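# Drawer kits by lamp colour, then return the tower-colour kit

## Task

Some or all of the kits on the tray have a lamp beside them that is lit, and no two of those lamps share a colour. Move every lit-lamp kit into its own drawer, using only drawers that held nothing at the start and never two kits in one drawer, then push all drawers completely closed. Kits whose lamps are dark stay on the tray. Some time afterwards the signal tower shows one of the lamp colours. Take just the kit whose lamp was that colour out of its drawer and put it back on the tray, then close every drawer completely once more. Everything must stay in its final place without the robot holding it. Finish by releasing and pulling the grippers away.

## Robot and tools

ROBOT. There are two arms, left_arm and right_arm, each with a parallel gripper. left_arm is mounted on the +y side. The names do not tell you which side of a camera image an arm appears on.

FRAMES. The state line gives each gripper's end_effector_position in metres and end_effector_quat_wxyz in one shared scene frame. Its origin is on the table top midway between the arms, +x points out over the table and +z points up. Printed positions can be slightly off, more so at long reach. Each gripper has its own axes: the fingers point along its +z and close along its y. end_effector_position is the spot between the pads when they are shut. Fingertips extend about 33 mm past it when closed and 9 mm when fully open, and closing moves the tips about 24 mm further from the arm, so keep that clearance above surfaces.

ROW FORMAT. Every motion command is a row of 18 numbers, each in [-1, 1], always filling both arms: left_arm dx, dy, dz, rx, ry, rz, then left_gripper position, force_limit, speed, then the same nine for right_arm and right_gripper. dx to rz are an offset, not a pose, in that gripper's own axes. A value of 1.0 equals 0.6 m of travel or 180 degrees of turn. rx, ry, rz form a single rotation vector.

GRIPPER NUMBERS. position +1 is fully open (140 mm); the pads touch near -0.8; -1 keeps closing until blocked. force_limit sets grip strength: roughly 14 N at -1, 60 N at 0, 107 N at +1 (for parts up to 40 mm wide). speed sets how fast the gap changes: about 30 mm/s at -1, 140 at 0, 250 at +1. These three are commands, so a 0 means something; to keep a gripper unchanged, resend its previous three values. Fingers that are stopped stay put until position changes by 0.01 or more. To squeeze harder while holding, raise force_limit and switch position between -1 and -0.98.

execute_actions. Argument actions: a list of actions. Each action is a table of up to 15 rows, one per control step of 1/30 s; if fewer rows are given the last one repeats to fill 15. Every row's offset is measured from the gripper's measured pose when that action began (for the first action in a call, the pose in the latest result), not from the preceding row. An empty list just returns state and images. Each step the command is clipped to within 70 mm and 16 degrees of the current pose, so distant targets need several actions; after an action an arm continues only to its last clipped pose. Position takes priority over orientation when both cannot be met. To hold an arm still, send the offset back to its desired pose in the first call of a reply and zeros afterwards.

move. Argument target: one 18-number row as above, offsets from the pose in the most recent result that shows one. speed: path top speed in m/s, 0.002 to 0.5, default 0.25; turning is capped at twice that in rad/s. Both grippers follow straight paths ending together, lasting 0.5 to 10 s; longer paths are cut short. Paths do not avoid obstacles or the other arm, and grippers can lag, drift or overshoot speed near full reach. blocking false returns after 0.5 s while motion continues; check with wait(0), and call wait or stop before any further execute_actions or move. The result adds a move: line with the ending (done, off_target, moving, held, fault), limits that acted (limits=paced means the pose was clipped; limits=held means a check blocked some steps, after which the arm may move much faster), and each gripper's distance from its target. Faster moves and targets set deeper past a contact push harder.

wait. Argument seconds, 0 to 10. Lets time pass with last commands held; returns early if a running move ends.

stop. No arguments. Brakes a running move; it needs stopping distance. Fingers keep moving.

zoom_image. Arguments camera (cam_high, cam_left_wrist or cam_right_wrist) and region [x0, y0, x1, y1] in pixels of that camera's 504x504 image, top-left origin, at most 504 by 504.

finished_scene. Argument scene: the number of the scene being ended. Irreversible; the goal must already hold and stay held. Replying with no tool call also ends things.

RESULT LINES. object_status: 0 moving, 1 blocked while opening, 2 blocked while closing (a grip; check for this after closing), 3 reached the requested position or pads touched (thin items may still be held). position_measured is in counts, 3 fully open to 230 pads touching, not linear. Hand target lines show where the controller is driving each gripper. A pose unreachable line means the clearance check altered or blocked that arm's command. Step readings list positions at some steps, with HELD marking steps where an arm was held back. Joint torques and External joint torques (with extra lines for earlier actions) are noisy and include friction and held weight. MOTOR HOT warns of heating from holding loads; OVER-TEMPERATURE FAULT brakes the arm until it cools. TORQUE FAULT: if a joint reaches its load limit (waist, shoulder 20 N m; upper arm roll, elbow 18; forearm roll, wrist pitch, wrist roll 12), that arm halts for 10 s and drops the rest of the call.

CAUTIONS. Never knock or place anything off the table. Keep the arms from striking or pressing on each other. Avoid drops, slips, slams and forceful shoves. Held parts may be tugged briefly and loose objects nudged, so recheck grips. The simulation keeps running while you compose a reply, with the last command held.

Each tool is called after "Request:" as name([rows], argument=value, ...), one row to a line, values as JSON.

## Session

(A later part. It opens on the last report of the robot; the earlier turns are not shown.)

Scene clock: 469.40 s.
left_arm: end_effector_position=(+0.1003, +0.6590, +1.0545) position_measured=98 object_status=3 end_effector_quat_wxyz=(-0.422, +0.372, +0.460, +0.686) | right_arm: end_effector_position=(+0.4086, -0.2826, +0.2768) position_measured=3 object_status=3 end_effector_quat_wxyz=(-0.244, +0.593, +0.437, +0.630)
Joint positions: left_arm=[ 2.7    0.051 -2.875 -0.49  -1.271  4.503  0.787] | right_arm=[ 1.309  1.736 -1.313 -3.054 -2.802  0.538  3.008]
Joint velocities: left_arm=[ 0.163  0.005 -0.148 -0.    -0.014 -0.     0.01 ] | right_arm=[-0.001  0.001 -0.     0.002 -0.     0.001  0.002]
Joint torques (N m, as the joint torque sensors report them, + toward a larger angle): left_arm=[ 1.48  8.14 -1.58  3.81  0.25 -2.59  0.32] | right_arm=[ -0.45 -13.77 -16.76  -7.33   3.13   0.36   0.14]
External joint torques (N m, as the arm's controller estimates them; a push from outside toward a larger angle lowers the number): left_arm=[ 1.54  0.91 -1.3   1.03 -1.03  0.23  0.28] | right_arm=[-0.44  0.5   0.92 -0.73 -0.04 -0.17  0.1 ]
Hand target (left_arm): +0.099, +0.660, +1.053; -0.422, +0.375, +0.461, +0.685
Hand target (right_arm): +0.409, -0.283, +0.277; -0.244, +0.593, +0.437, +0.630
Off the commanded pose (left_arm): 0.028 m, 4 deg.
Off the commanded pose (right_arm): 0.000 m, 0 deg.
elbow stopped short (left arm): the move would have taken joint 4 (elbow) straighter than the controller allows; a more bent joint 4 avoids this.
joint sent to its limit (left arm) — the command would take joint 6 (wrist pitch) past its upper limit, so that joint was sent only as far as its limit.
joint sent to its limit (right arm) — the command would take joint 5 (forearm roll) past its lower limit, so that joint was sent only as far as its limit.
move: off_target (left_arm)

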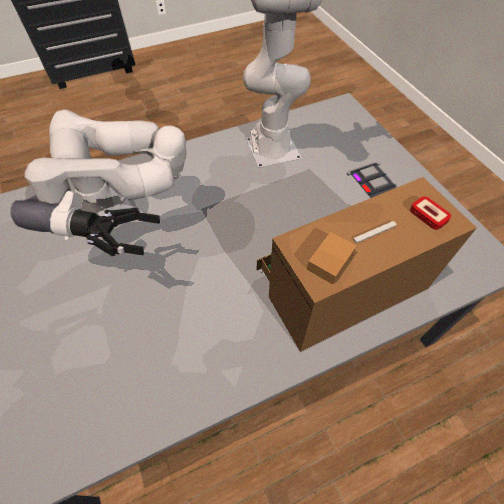

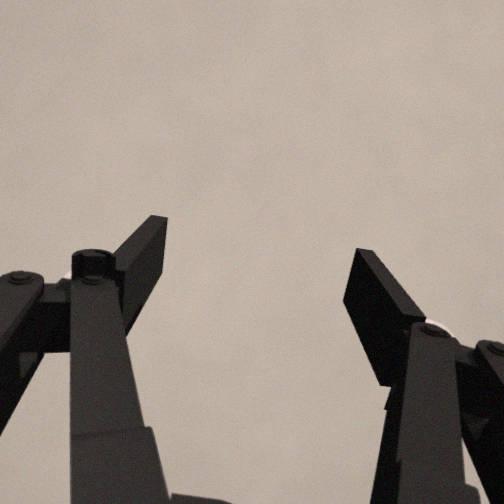

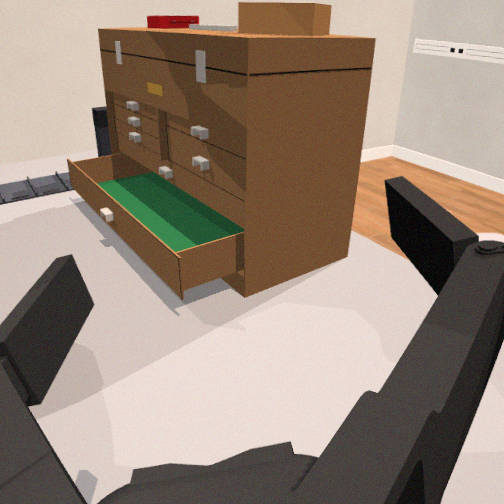

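Request:
move(target=[-0.25,-0.025,0.28,0.024,0,0.022,0.25,0,-0.5,0,0,0,0,0,0,1,0,0], speed=0.08)

Scene clock: 478.00 s.
left_arm: end_effector_position=(+0.1609, +0.8514, +0.9678) position_measured=98 object_status=3 end_effector_quat_wxyz=(+0.465, -0.374, -0.466, -0.653) | right_arm: end_effector_position=(+0.4086, -0.2826, +0.2768) position_measured=3 object_status=3 end_effector_quat_wxyz=(-0.244, +0.593, +0.437, +0.630)
Joint positions: left_arm=[ 2.728  0.298 -2.408 -1.266 -1.241  4.282  0.172] | right_arm=[ 1.309  1.736 -1.313 -3.054 -2.802  0.538  3.008]
Joint velocities: left_arm=[-0.003 -0.     0.003  0.    -0.001 -0.004 -0.031] | right_arm=[-0.     0.    -0.    -0.001  0.     0.     0.002]
Joint torques (N m, as the joint torque sensors report them, + toward a larger angle): left_arm=[-0.46  0.12 -5.03 13.65  2.61 -2.32 -0.05] | right_arm=[ -0.38 -13.68 -16.8   -7.14   3.15   0.36   0.13]
External joint torques (N m, as the arm's controller estimates them; a push from outside toward a larger angle lowers the number): left_arm=[-0.37 -1.36  0.71 -0.05 -0.29 -0.6  -0.09] | right_arm=[-0.35  0.56  0.9  -0.46 -0.03 -0.17  0.09]
Hand target (left_arm): +0.164, +0.851, +0.967; -0.460, +0.374, +0.466, +0.657
Hand target (right_arm): +0.409, -0.283, +0.277; -0.244, +0.593, +0.437, +0.630
Off the commanded pose (left_arm): 0.006 m, 1 deg.
Off the commanded pose (right_arm): 0.000 m, 0 deg.
joint sent to its limit (right arm) — the command would take joint 5 (forearm roll) past its lower limit, so that joint was sent only as far as its limit.
move: off_target (left_arm)

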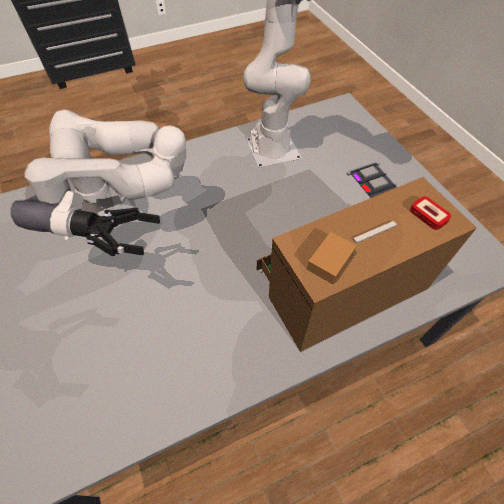

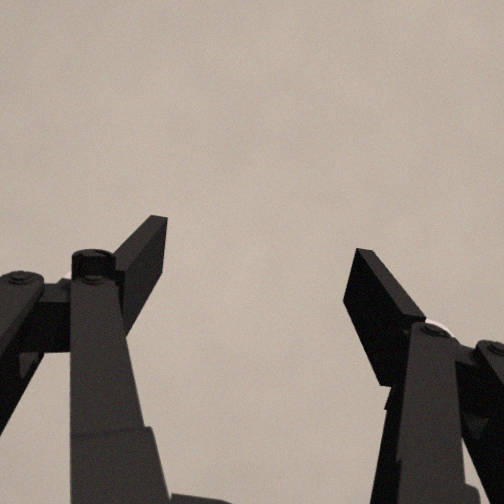

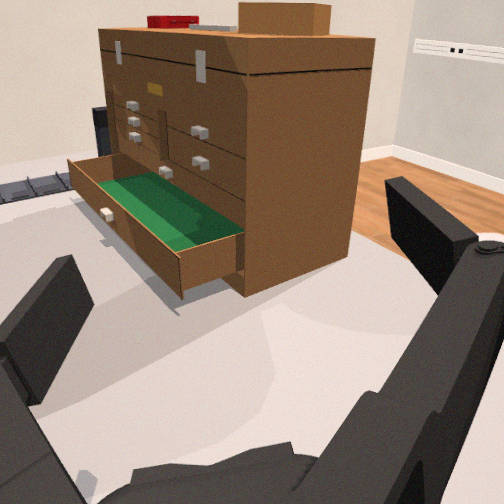

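Request:
move(target=[-0.045,-0.465,0.089,0.147,-0.003,0.059,0.25,0,-0.5,0,0,0,0,0,0,1,0,0], speed=0.15)

Request:
move(target=[-0.045,-0.465,0.089,0.147,-0.003,0.059,0.25,0,-0.5,0,0,0,0,0,0,1,0,0], speed=0.15)

Scene clock: 483.93 s.
left_arm: end_effector_position=(-0.0958, +0.9449, +0.8882) position_measured=98 object_status=3 end_effector_quat_wxyz=(+0.592, -0.300, -0.569, -0.485) | right_arm: end_effector_position=(+0.4086, -0.2826, +0.2768) position_measured=3 object_status=3 end_effector_quat_wxyz=(-0.244, +0.593, +0.437, +0.630)
Joint positions: left_arm=[ 2.751  0.582 -2.247 -1.397 -0.977  4.502  0.282] | right_arm=[ 1.309  1.736 -1.313 -3.054 -2.802  0.538  3.008]
Joint velocities: left_arm=[-0.    -0.    -0.001 -0.     0.01   0.003  0.02 ] | right_arm=[-0.     0.    -0.001  0.001 -0.001  0.    -0.001]
Joint torques (N m, as the joint torque sensors report them, + toward a larger angle): left_arm=[  1.25 -12.65 -12.5   12.02   3.53  -1.29   0.36] | right_arm=[ -0.6  -13.74 -16.75  -7.15   3.15   0.37   0.15]
External joint torques (N m, as the arm's controller estimates them; a push from outside toward a larger angle lowers the number): left_arm=[ 1.26  0.54 -0.59  0.68  0.92  0.24  0.32] | right_arm=[-0.58  0.52  0.96 -0.56 -0.02 -0.16  0.11]
Hand target (left_arm): -0.099, +0.944, +0.889; +0.597, -0.300, -0.569, -0.480
Hand target (right_arm): +0.409, -0.283, +0.277; -0.244, +0.593, +0.437, +0.630
Off the commanded pose (left_arm): 0.003 m, 0 deg.
Off the commanded pose (right_arm): 0.000 m, 0 deg.
joint sent to its limit (left arm) — the command would take joint 1 (waist) past its upper limit and joint 6 (wrist pitch) past its upper limit, so those joints were sent only as far as their limits.
joint sent to its limit (right arm) — the command would take joint 5 (forearm roll) past its lower limit, so that joint was sent only as far as its limit.
move: done

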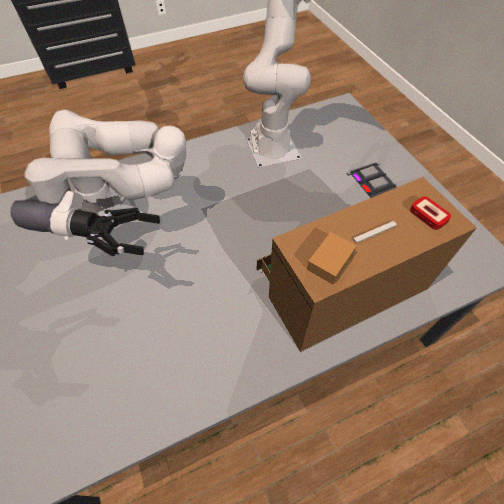

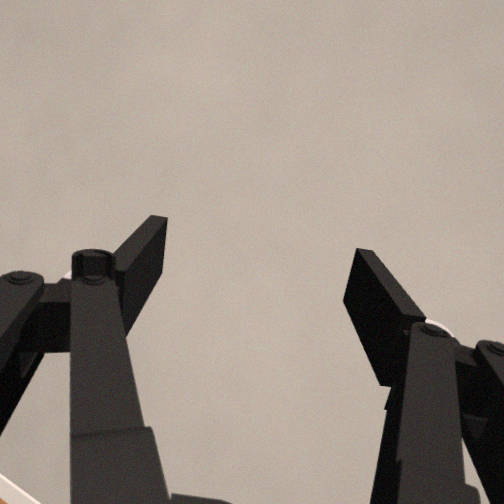

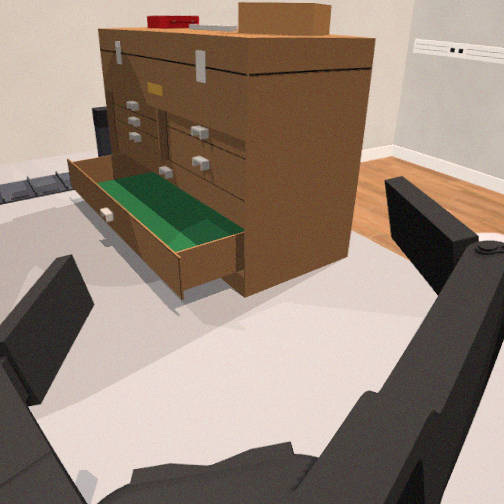

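Scene clock: 486.23 s.
left_arm: end_effector_position=(-0.3661, +0.9035, +0.8197) position_measured=98 object_status=3 end_effector_quat_wxyz=(+0.656, -0.179, -0.699, -0.221) | right_arm: end_effector_position=(+0.4086, -0.2826, +0.2768) position_measured=3 object_status=3 end_effector_quat_wxyz=(-0.244, +0.593, +0.437, +0.630)
Joint positions: left_arm=[ 2.752  0.391 -1.589 -1.026 -1.285  4.503  0.455] | right_arm=[ 1.309  1.736 -1.313 -3.054 -2.802  0.538  3.008]
Joint velocities: left_arm=[ 0.001 -0.001  0.001 -0.     0.    -0.001  0.004] | right_arm=[ 0.001  0.    -0.001  0.     0.    -0.    -0.001]
Joint torques (N m, as the joint torque sensors report them, + toward a larger angle): left_arm=[  0.42 -21.68  -7.61  13.69   3.47  -0.9    0.33] | right_arm=[ -0.26 -13.93 -16.67  -7.17   3.13   0.37   0.14]
External joint torques (N m, as the arm's controller estimates them; a push from outside toward a larger angle lowers the number): left_arm=[ 0.54 -0.05  0.51  1.5   1.07  0.22  0.29] | right_arm=[-0.28  0.34  1.05 -0.55 -0.05 -0.15  0.1 ]
Hand target (left_arm): -0.367, +0.901, +0.821; +0.659, -0.178, -0.698, -0.218
Hand target (right_arm): +0.409, -0.283, +0.277; -0.244, +0.593, +0.437, +0.630
Off the commanded pose (left_arm): 0.004 m, 11 deg.
Off the commanded pose (right_arm): 0.000 m, 0 deg.
joint sent to its limit (left arm) — the command would take joint 1 (waist) past its upper limit and joint 6 (wrist pitch) past its upper limit, so those joints were sent only as far as their limits.
joint sent to its limit (right arm) — the command would take joint 5 (forearm roll) past its lower limit, so that joint was sent only as far as its limit.
move: off_target (left_arm)

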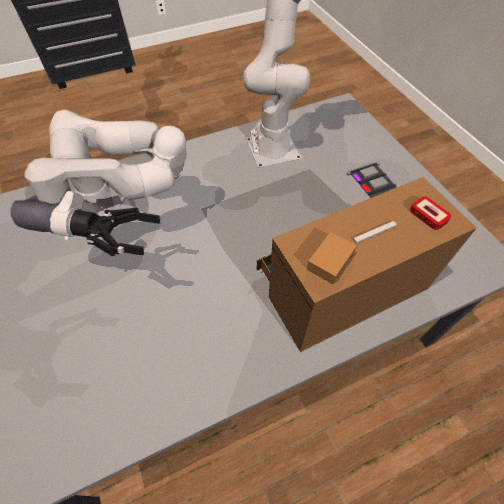

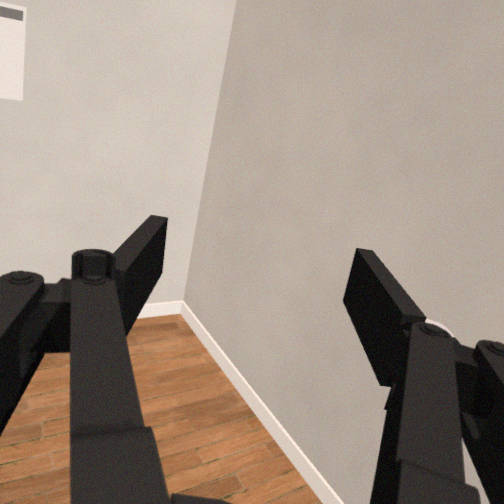

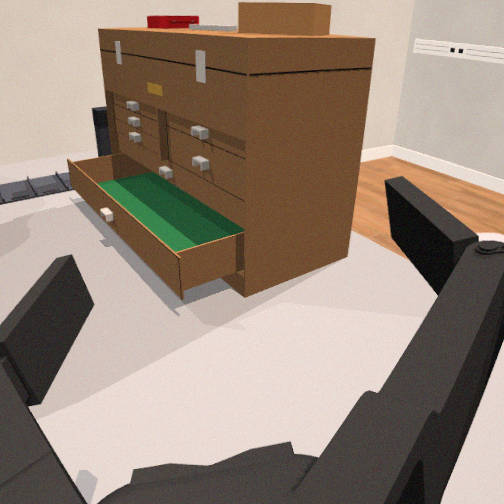

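Working: q3 −1.59. Continue.

Request:
move(target=[-0.045,-0.465,0.089,0.147,0.05,0.059,0.25,0,-0.5,0,0,0,0,0,0,1,0,0], speed=0.15)

Request:
move(target=[-0.045,-0.465,0.089,0.147,0.03,0.059,0.25,0,-0.5,0,0,0,0,0,0,1,0,0], speed=0.15)

Scene clock: 490.33 s.
left_arm: end_effector_position=(-0.5525, +0.7091, +0.7753) position_measured=98 object_status=3 end_effector_quat_wxyz=(+0.753, -0.088, -0.653, -0.004) | right_arm: end_effector_position=(+0.4086, -0.2826, +0.2768) position_measured=3 object_status=3 end_effector_quat_wxyz=(-0.244, +0.593, +0.437, +0.630)
Joint positions: left_arm=[ 2.752 -0.181 -0.542 -1.779 -1.458  4.073 -0.037] | right_arm=[ 1.309  1.736 -1.313 -3.054 -2.802  0.538  3.008]
Joint velocities: left_arm=[-0.001  0.     0.003 -0.004  0.006 -0.002 -0.039] | right_arm=[-0.    -0.001  0.    -0.     0.     0.    -0.   ]
Joint torques (N m, as the joint torque sensors report them, + toward a larger angle): left_arm=[  0.63 -21.31   2.25  18.54   4.53  -0.19  -0.17] | right_arm=[ -0.37 -13.85 -16.55  -7.46   3.14   0.37   0.11]
External joint torques (N m, as the arm's controller estimates them; a push from outside toward a larger angle lowers the number): left_arm=[ 0.59 -1.53  0.09 -2.16  0.98 -0.24 -0.19] | right_arm=[-0.38  0.45  1.15 -0.87 -0.03 -0.15  0.07]
Hand target (left_arm): -0.553, +0.708, +0.776; +0.754, -0.084, -0.652, -0.008
Hand target (right_arm): +0.409, -0.283, +0.277; -0.244, +0.593, +0.437, +0.630
Off the commanded pose (left_arm): 0.013 m, 2 deg.
Off the commanded pose (right_arm): 0.000 m, 0 deg.
joint sent to its limit (left arm) — the command would take joint 1 (waist) past its upper limit, so that joint was sent only as far as its limit.
joint sent to its limit (right arm) — the command would take joint 5 (forearm roll) past its lower limit, so that joint was sent only as far as its limit.
move: off_target (left_arm)

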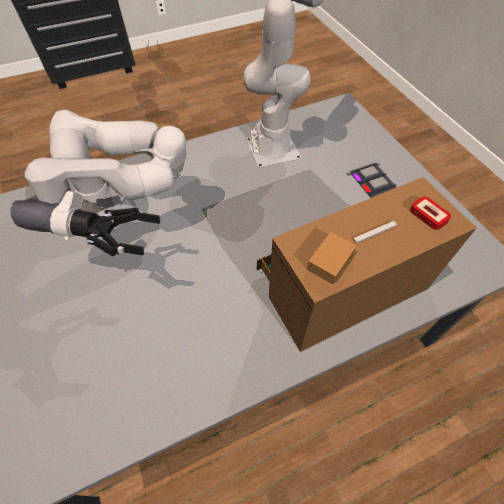

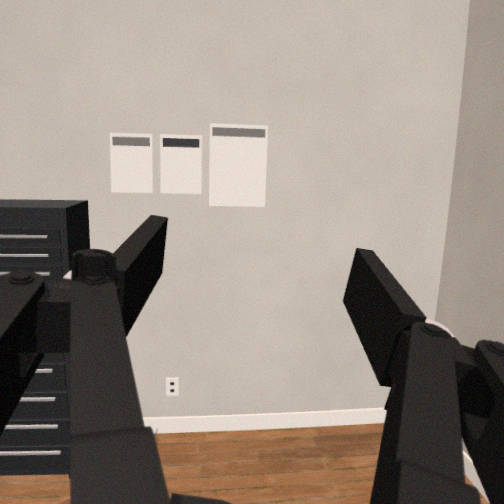

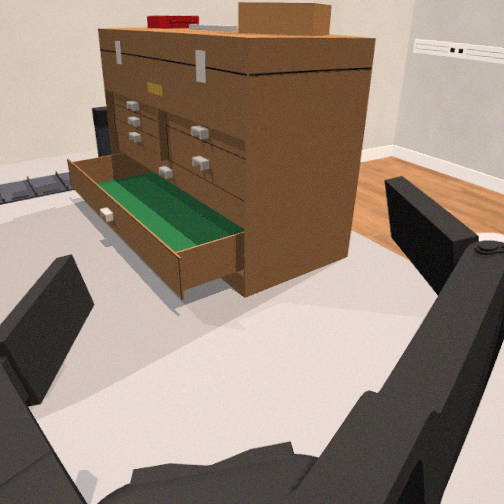

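Scene clock: 492.70 s.
left_arm: end_effector_position=(-0.6402, +0.4392, +0.7926) position_measured=98 object_status=3 end_effector_quat_wxyz=(+0.778, +0.020, -0.590, +0.215) | right_arm: end_effector_position=(+0.4086, -0.2826, +0.2768) position_measured=3 object_status=3 end_effector_quat_wxyz=(-0.244, +0.593, +0.437, +0.630)
Joint positions: left_arm=[ 2.752 -0.221 -0.08  -2.006 -1.073  4.173 -0.233] | right_arm=[ 1.309  1.736 -1.313 -3.054 -2.802  0.538  3.008]
Joint velocities: left_arm=[ 0.001 -0.     0.     0.001  0.009  0.006 -0.031] | right_arm=[ 0.001  0.     0.    -0.001  0.     0.    -0.   ]
Joint torques (N m, as the joint torque sensors report them, + toward a larger angle): left_arm=[ -0.4  -20.37   0.41  19.34   4.34   0.6   -0.13] | right_arm=[ -0.69 -13.81 -16.91  -7.13   3.13   0.36   0.16]
External joint torques (N m, as the arm's controller estimates them; a push from outside toward a larger angle lowers the number): left_arm=[-0.49  1.11  0.56 -1.89  1.07  0.31 -0.15] | right_arm=[-0.69  0.44  0.77 -0.52 -0.03 -0.17  0.12]
Hand target (left_arm): -0.640, +0.439, +0.792; +0.780, +0.023, -0.588, +0.213
Hand target (right_arm): +0.409, -0.283, +0.277; -0.244, +0.593, +0.437, +0.630
Off the commanded pose (left_arm): 0.003 m, 1 deg.
Off the commanded pose (right_arm): 0.000 m, 0 deg.
joint sent to its limit (right arm) — the command would take joint 5 (forearm roll) past its lower limit, so that joint was sent only as far as its limit.
move: done

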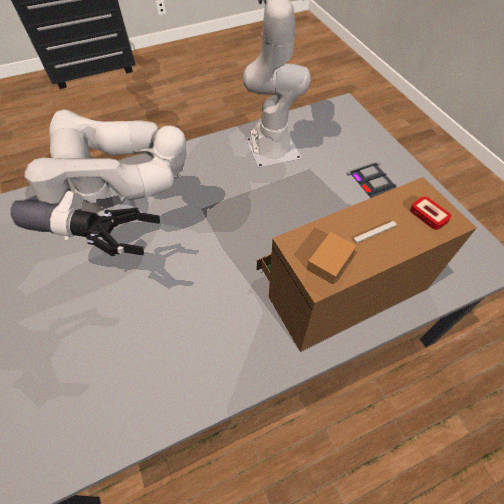

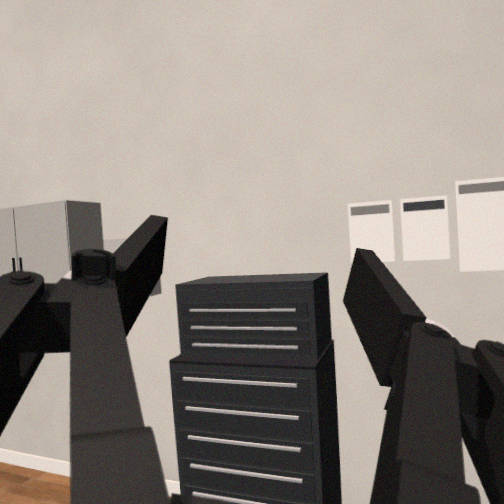

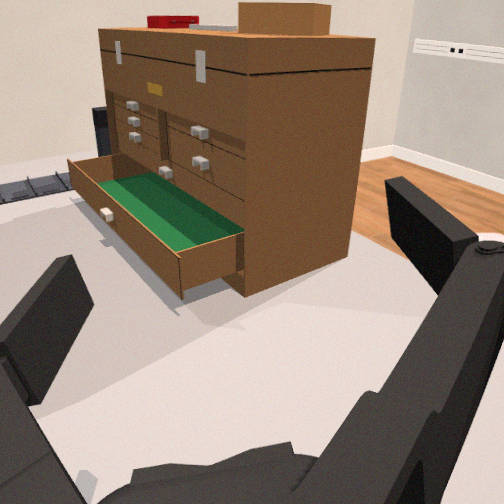

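Request:
move(target=[0.085,0.36,-0.05,-0.198,0.125,0,0.25,0,-0.5,0,0,0,0,0,0,1,0,0], speed=0.15)

Scene clock: 500.10 s.
left_arm: end_effector_position=(-0.6817, +0.6578, +0.7757) position_measured=98 object_status=3 end_effector_quat_wxyz=(+0.840, -0.263, -0.473, +0.033) | right_arm: end_effector_position=(+0.4086, -0.2826, +0.2768) position_measured=3 object_status=3 end_effector_quat_wxyz=(-0.244, +0.593, +0.437, +0.630)
Joint positions: left_arm=[ 2.587 -0.089  0.273 -2.102  0.075  4.014 -1.072] | right_arm=[ 1.309  1.736 -1.313 -3.054 -2.802  0.538  3.008]
Joint velocities: left_arm=[ 0.001  0.002 -0.001  0.001  0.006  0.001 -0.035] | right_arm=[-0.    -0.001 -0.     0.001 -0.001  0.001  0.001]
Joint torques (N m, as the joint torque sensors report them, + toward a larger angle): left_arm=[  0.11 -24.34  -0.5   22.81   1.55   1.46  -0.19] | right_arm=[ -0.52 -14.06 -16.67  -7.49   3.13   0.36   0.15]
External joint torques (N m, as the arm's controller estimates them; a push from outside toward a larger angle lowers the number): left_arm=[ 0.08  1.66  0.26  0.11  0.94  0.32 -0.19] | right_arm=[-0.52  0.24  1.03 -0.91 -0.04 -0.17  0.11]
Hand target (left_arm): -0.681, +0.659, +0.777; +0.841, -0.261, -0.472, +0.027
Hand target (right_arm): +0.409, -0.283, +0.277; -0.244, +0.593, +0.437, +0.630
Off the commanded pose (left_arm): 0.007 m, 1 deg.
Off the commanded pose (right_arm): 0.000 m, 0 deg.
joint sent to its limit (right arm) — the command would take joint 5 (forearm roll) past its lower limit, so that joint was sent only as far as its limit.
move: off_target (left_arm)

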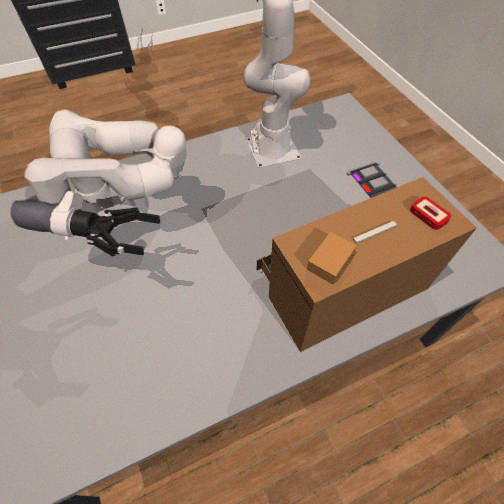

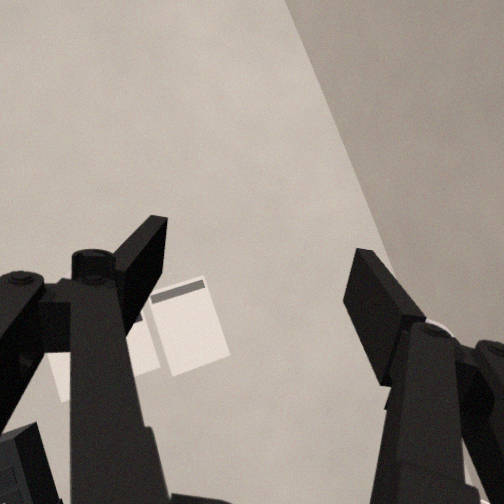

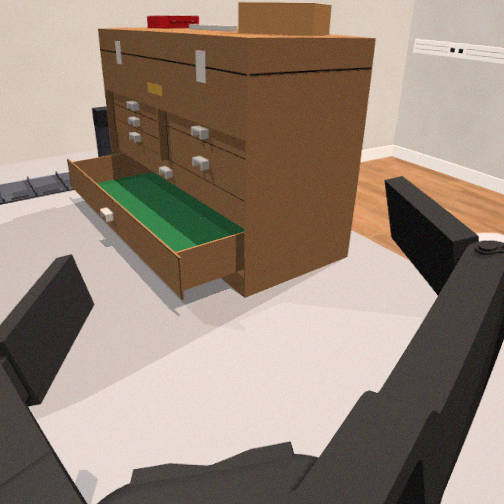

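Request:
move(target=[-0.45,0.235,-0.035,-0.135,-0.25,-0.033,0.25,0,-0.5,0,0,0,0,0,0,1,0,0], speed=0.15)

Scene clock: 506.67 s.
left_arm: end_effector_position=(-0.7858, +0.6876, +0.4927) position_measured=98 object_status=3 end_effector_quat_wxyz=(-0.526, +0.339, +0.780, +0.007) | right_arm: end_effector_position=(+0.4086, -0.2826, +0.2768) position_measured=3 object_status=3 end_effector_quat_wxyz=(-0.244, +0.593, +0.437, +0.630)
Joint positions: left_arm=[ 2.43   0.03   0.42  -1.984 -0.154  3.119 -1.031] | right_arm=[ 1.309  1.736 -1.313 -3.054 -2.802  0.538  3.008]
Joint velocities: left_arm=[ 0.037  0.001 -0.06   0.019 -0.269 -0.037  0.28 ] | right_arm=[ 0.    -0.001 -0.001  0.001  0.     0.     0.001]
Joint torques (N m, as the joint torque sensors report them, + toward a larger angle): left_arm=[  2.22 -28.28  -1.55  25.48  -0.06   2.75   0.41] | right_arm=[ -0.16 -13.85 -16.74  -7.32   3.16   0.36   0.13]
External joint torques (N m, as the arm's controller estimates them; a push from outside toward a larger angle lowers the number): left_arm=[ 2.17  2.02 -2.06  0.66 -1.21 -0.53  0.4 ] | right_arm=[-0.17  0.43  0.97 -0.76 -0.01 -0.17  0.09]
Hand target (left_arm): -0.786, +0.687, +0.491; -0.523, +0.362, +0.772, -0.006
Hand target (right_arm): +0.409, -0.283, +0.277; -0.244, +0.593, +0.437, +0.630
Off the commanded pose (left_arm): 0.002 m, 4 deg.
Off the commanded pose (right_arm): 0.000 m, 0 deg.
joint sent to its limit (right arm) — the command would take joint 5 (forearm roll) past its lower limit, so that joint was sent only as far as its limit.
move: off_target (left_arm)

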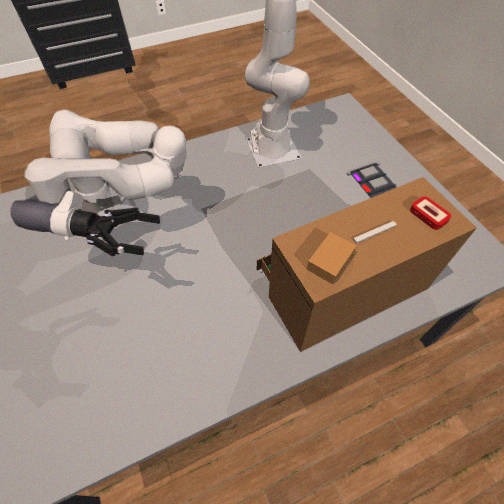

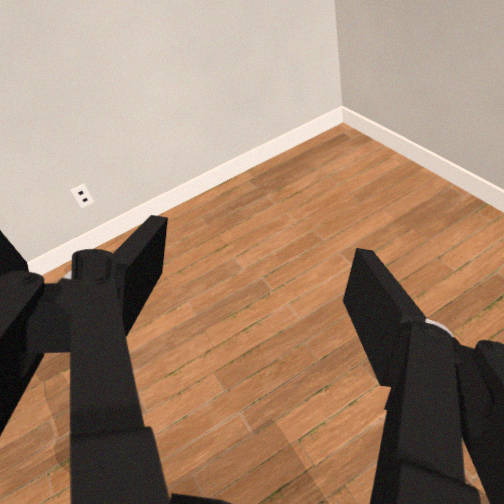

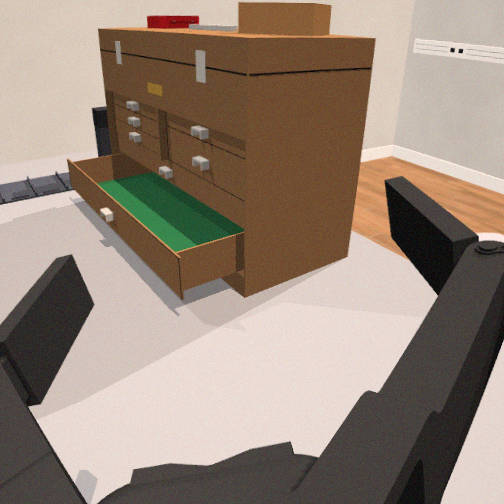

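Request:
move(target=[-0.088,0.047,0.026,-0.074,-0.176,0,0.25,0,-0.5,0,0,0,0,0,0,1,0,0], speed=0.1)

Scene clock: 514.37 s.
left_arm: end_effector_position=(-0.7725, +0.6828, +0.4318) position_measured=98 object_status=3 end_effector_quat_wxyz=(-0.252, +0.383, +0.889, -0.001) | right_arm: end_effector_position=(+0.4086, -0.2826, +0.2768) position_measured=3 object_status=3 end_effector_quat_wxyz=(-0.244, +0.593, +0.437, +0.630)
Joint positions: left_arm=[ 2.492  0.286  0.444 -1.389 -0.155  2.156 -1.091] | right_arm=[ 1.309  1.736 -1.313 -3.054 -2.802  0.538  3.008]
Joint velocities: left_arm=[-0.     0.    -0.002  0.004 -0.002 -0.015 -0.   ] | right_arm=[-0.    -0.001 -0.     0.001 -0.     0.    -0.   ]
Joint torques (N m, as the joint torque sensors report them, + toward a larger angle): left_arm=[  1.76 -36.59   2.95  25.15  -0.32   3.02   0.04] | right_arm=[ -0.64 -13.89 -16.41  -7.3    3.14   0.36   0.17]
External joint torques (N m, as the arm's controller estimates them; a push from outside toward a larger angle lowers the number): left_arm=[ 1.86  2.54 -0.95  0.27 -1.14 -0.4   0.04] | right_arm=[-0.66  0.37  1.29 -0.71 -0.03 -0.17  0.13]
Hand target (left_arm): -0.772, +0.682, +0.431; -0.250, +0.382, +0.890, +0.001
Hand target (right_arm): +0.409, -0.283, +0.277; -0.244, +0.593, +0.437, +0.630
Off the commanded pose (left_arm): 0.005 m, 1 deg.
Off the commanded pose (right_arm): 0.000 m, 0 deg.
joint sent to its limit (right arm) — the command would take joint 5 (forearm roll) past its lower limit, so that joint was sent only as far as its limit.
move: off_target (left_arm)

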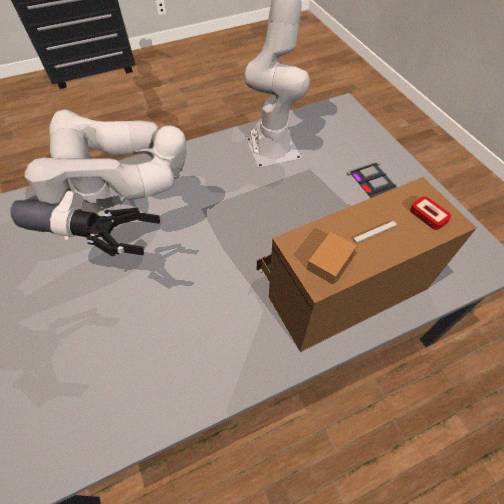

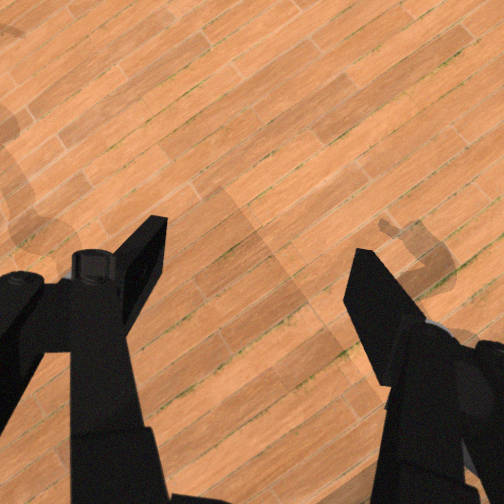

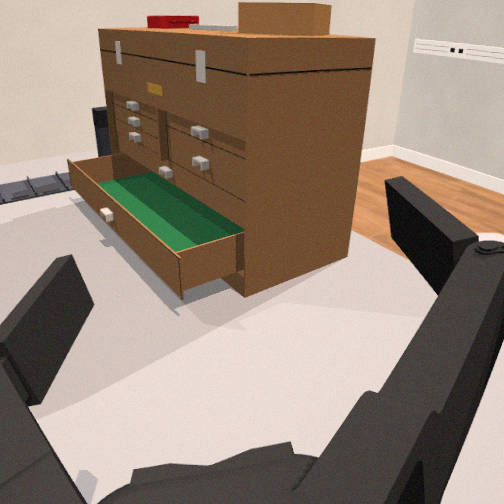

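Request:
move(target=[0.085,0.8,-0.134,-0.083,0.036,0.161,0.25,0,-0.5,0,0,0,0,0,0,1,0,0])

Request:
move(target=[0.085,0.8,-0.134,-0.083,0.036,0.161,0.25,0,-0.5,0,0,0,0,0,0,1,0,0])

Scene clock: 520.40 s.
left_arm: end_effector_position=(-0.4373, +1.0418, +0.4360) position_measured=98 object_status=3 end_effector_quat_wxyz=(-0.247, +0.623, +0.739, +0.071) | right_arm: end_effector_position=(+0.4086, -0.2826, +0.2768) position_measured=3 object_status=3 end_effector_quat_wxyz=(-0.244, +0.593, +0.437, +0.630)
Joint positions: left_arm=[ 2.059  0.228  0.171 -1.439  0.001  2.182 -1.23 ] | right_arm=[ 1.309  1.736 -1.313 -3.054 -2.802  0.538  3.008]
Joint velocities: left_arm=[-0.001 -0.001  0.001  0.011 -0.    -0.012 -0.008] | right_arm=[ 0.001 -0.002 -0.001  0.001 -0.     0.    -0.   ]
Joint torques (N m, as the joint torque sensors report them, + toward a larger angle): left_arm=[  0.16 -37.65   2.02  26.92   1.31   2.93   0.02] | right_arm=[ -0.59 -13.99 -16.73  -7.26   3.15   0.36   0.12]
External joint torques (N m, as the arm's controller estimates them; a push from outside toward a larger angle lowers the number): left_arm=[ 0.21  2.06  0.65  2.03  0.44 -0.45  0.02] | right_arm=[-0.63  0.31  0.96 -0.67 -0.02 -0.16  0.08]
Hand target (left_arm): -0.439, +1.040, +0.436; -0.246, +0.621, +0.741, +0.070
Hand target (right_arm): +0.409, -0.283, +0.277; -0.244, +0.593, +0.437, +0.630
Off the commanded pose (left_arm): 0.005 m, 1 deg.
Off the commanded pose (right_arm): 0.000 m, 0 deg.
joint sent to its limit (right arm) — the command would take joint 5 (forearm roll) past its lower limit, so that joint was sent only as far as its limit.
move: off_target (left_arm)

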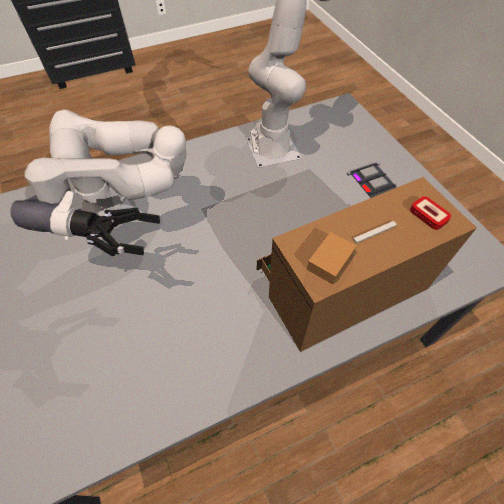

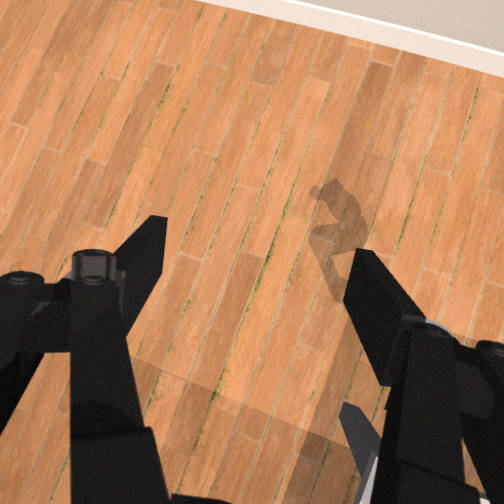

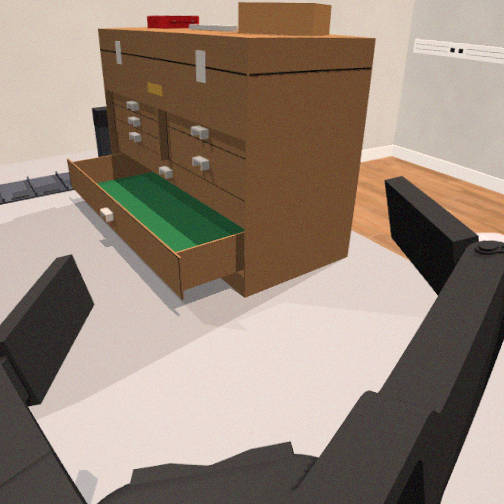

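Scene clock: 522.77 s.
left_arm: end_effector_position=(+0.0401, +1.1551, +0.4366) position_measured=98 object_status=3 end_effector_quat_wxyz=(-0.219, +0.810, +0.526, +0.139) | right_arm: end_effector_position=(+0.4086, -0.2826, +0.2768) position_measured=3 object_status=3 end_effector_quat_wxyz=(-0.244, +0.593, +0.437, +0.630)
Joint positions: left_arm=[ 1.645  0.294 -0.106 -1.344  0.135  2.153 -1.351] | right_arm=[ 1.309  1.736 -1.313 -3.054 -2.802  0.538  3.008]
Joint velocities: left_arm=[ 0.    -0.002  0.007  0.016  0.004 -0.02  -0.014] | right_arm=[ 0.001 -0.    -0.001  0.    -0.    -0.001 -0.001]
Joint torques (N m, as the joint torque sensors report them, + toward a larger angle): left_arm=[ -0.7  -39.77  -0.51  26.03   1.82   2.92  -0.04] | right_arm=[ -0.42 -14.02 -16.78  -7.31   3.12   0.35   0.12]
External joint torques (N m, as the arm's controller estimates them; a push from outside toward a larger angle lowers the number): left_arm=[-0.52  2.67  0.26  1.13  0.9  -0.47 -0.04] | right_arm=[-0.4   0.24  0.93 -0.69 -0.05 -0.18  0.08]
Hand target (left_arm): +0.038, +1.155, +0.436; -0.219, +0.808, +0.530, +0.137
Hand target (right_arm): +0.409, -0.283, +0.277; -0.244, +0.593, +0.437, +0.630
Off the commanded pose (left_arm): 0.005 m, 1 deg.
Off the commanded pose (right_arm): 0.000 m, 0 deg.
joint sent to its limit (right arm) — the command would take joint 5 (forearm roll) past its lower limit, so that joint was sent only as far as its limit.
move: off_target (left_arm)

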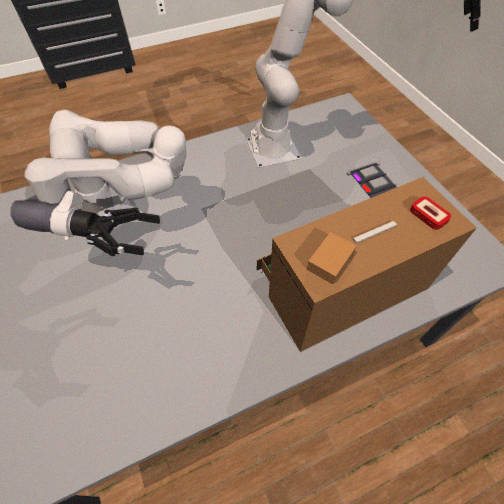

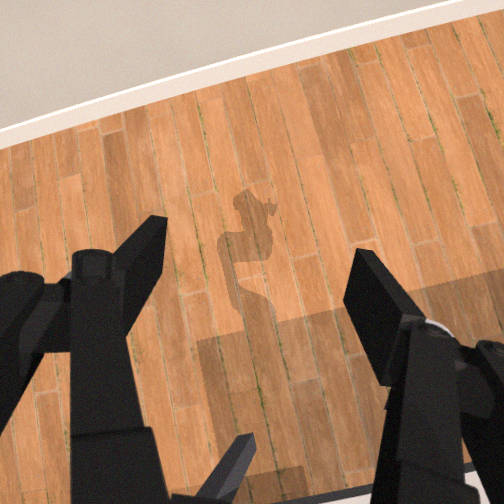

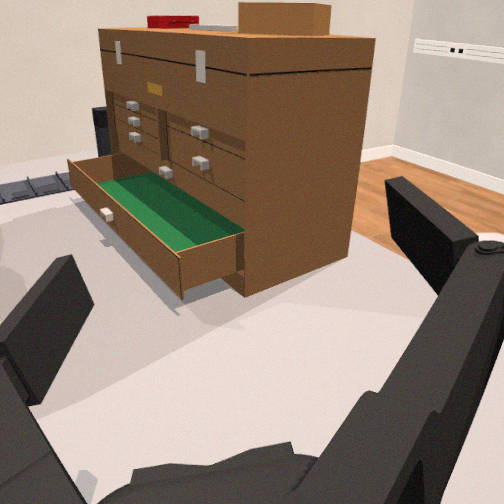

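Request:
move(target=[-0.614,0.767,-0.142,-0.167,0.077,0.317,0.25,0,-0.5,0,0,0,0,0,0,1,0,0], speed=0.2)

Scene clock: 527.87 s.
left_arm: end_effector_position=(+0.3125, +0.6588, +0.2473) position_measured=98 object_status=3 end_effector_quat_wxyz=(-0.110, +0.966, -0.003, +0.233) | right_arm: end_effector_position=(+0.4086, -0.2826, +0.2768) position_measured=3 object_status=3 end_effector_quat_wxyz=(-0.244, +0.593, +0.437, +0.630)
Joint positions: left_arm=[ 0.883 -0.64  -0.04  -2.813 -0.342  2.655 -0.591] | right_arm=[ 1.309  1.736 -1.313 -3.054 -2.802  0.538  3.008]
Joint velocities: left_arm=[-0.006  0.001  0.007 -0.001 -0.001  0.014  0.013] | right_arm=[ 0.     0.001 -0.     0.    -0.    -0.001  0.   ]
Joint torques (N m, as the joint torque sensors report them, + toward a larger angle): left_arm=[ -1.61 -10.19   0.12  21.72   0.84   3.54   0.11] | right_arm=[ -0.64 -14.1  -16.7   -7.29   3.13   0.35   0.14]
External joint torques (N m, as the arm's controller estimates them; a push from outside toward a larger angle lowers the number): left_arm=[-1.61 -0.63  0.37 -2.14 -0.09  0.33  0.11] | right_arm=[-0.64  0.16  0.99 -0.71 -0.04 -0.18  0.1 ]
Hand target (left_arm): +0.313, +0.659, +0.248; -0.112, +0.966, -0.006, +0.234
Hand target (right_arm): +0.409, -0.283, +0.277; -0.244, +0.593, +0.437, +0.630
Off the commanded pose (left_arm): 0.002 m, 1 deg.
Off the commanded pose (right_arm): 0.000 m, 0 deg.
joint sent to its limit (right arm) — the command would take joint 5 (forearm roll) past its lower limit, so that joint was sent only as far as its limit.
move: done

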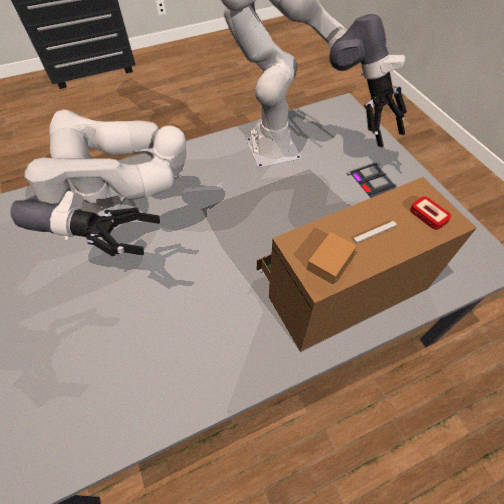

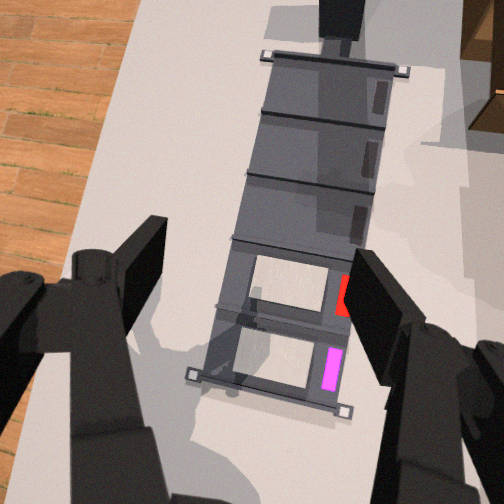

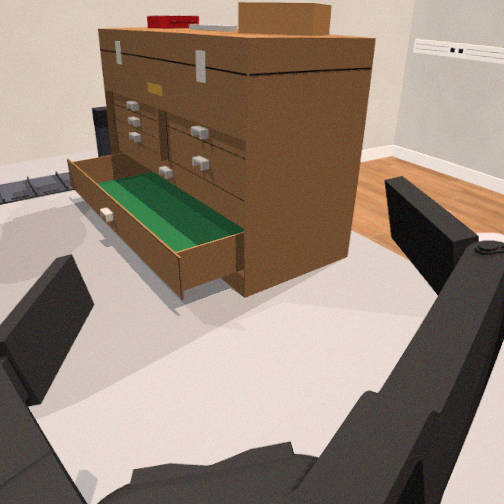

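Request:
move(target=[-0.135,0.064,0.26,-0.065,-0.012,-0.033,0.25,0,-0.5,0,0,0,0,0,0,1,0,0], speed=0.12)

Scene clock: 532.83 s.
left_arm: end_effector_position=(+0.3178, +0.6578, +0.0677) position_measured=98 object_status=3 end_effector_quat_wxyz=(+0.005, +0.974, +0.029, +0.223) | right_arm: end_effector_position=(+0.4086, -0.2826, +0.2768) position_measured=3 object_status=3 end_effector_quat_wxyz=(-0.244, +0.593, +0.437, +0.630)
Joint positions: left_arm=[ 0.383 -0.087  0.444 -2.716 -1.032  2.857  0.037] | right_arm=[ 1.309  1.736 -1.313 -3.054 -2.802  0.538  3.008]
Joint velocities: left_arm=[ 0.    -0.     0.    -0.    -0.017 -0.     0.049] | right_arm=[ 0.001  0.001  0.     0.     0.     0.    -0.001]
Joint torques (N m, as the joint torque sensors report them, + toward a larger angle): left_arm=[ -1.02 -17.26  -1.47  17.88  -0.13   1.7    0.32] | right_arm=[ -0.38 -14.   -16.69  -7.42   3.13   0.37   0.14]
External joint torques (N m, as the arm's controller estimates them; a push from outside toward a larger angle lowers the number): left_arm=[-1.01  1.56 -0.44  0.91 -1.06 -0.45  0.3 ] | right_arm=[-0.41  0.25  1.   -0.88 -0.04 -0.14  0.1 ]
Hand target (left_arm): +0.319, +0.657, +0.068; +0.004, +0.974, +0.022, +0.224
Hand target (right_arm): +0.409, -0.283, +0.277; -0.244, +0.593, +0.437, +0.630
Off the commanded pose (left_arm): 0.006 m, 1 deg.
Off the commanded pose (right_arm): 0.000 m, 0 deg.
joint sent to its limit (right arm) — the command would take joint 5 (forearm roll) past its lower limit, so that joint was sent only as far as its limit.
move: off_target (left_arm)

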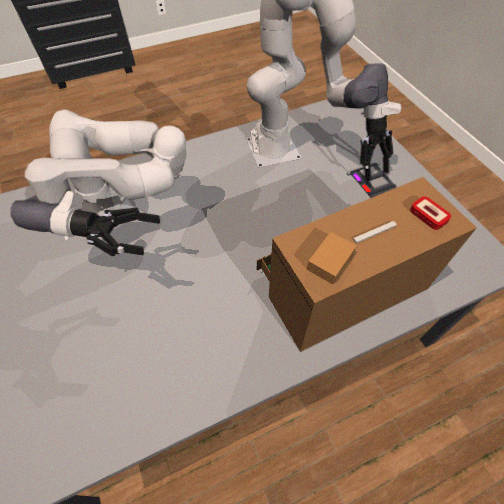

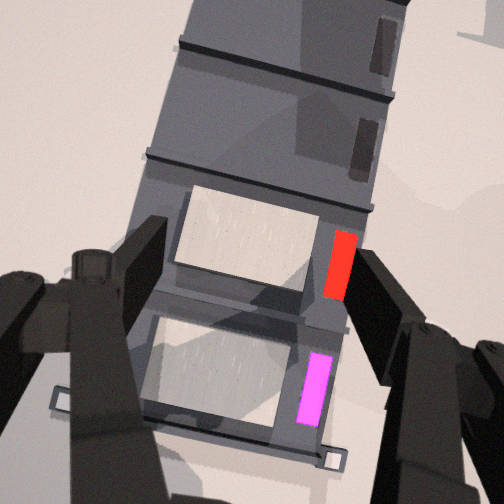

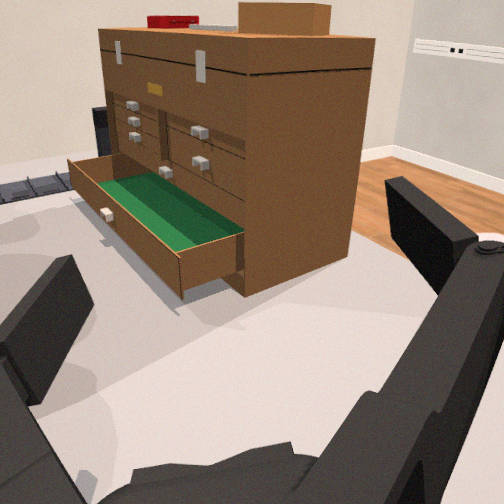

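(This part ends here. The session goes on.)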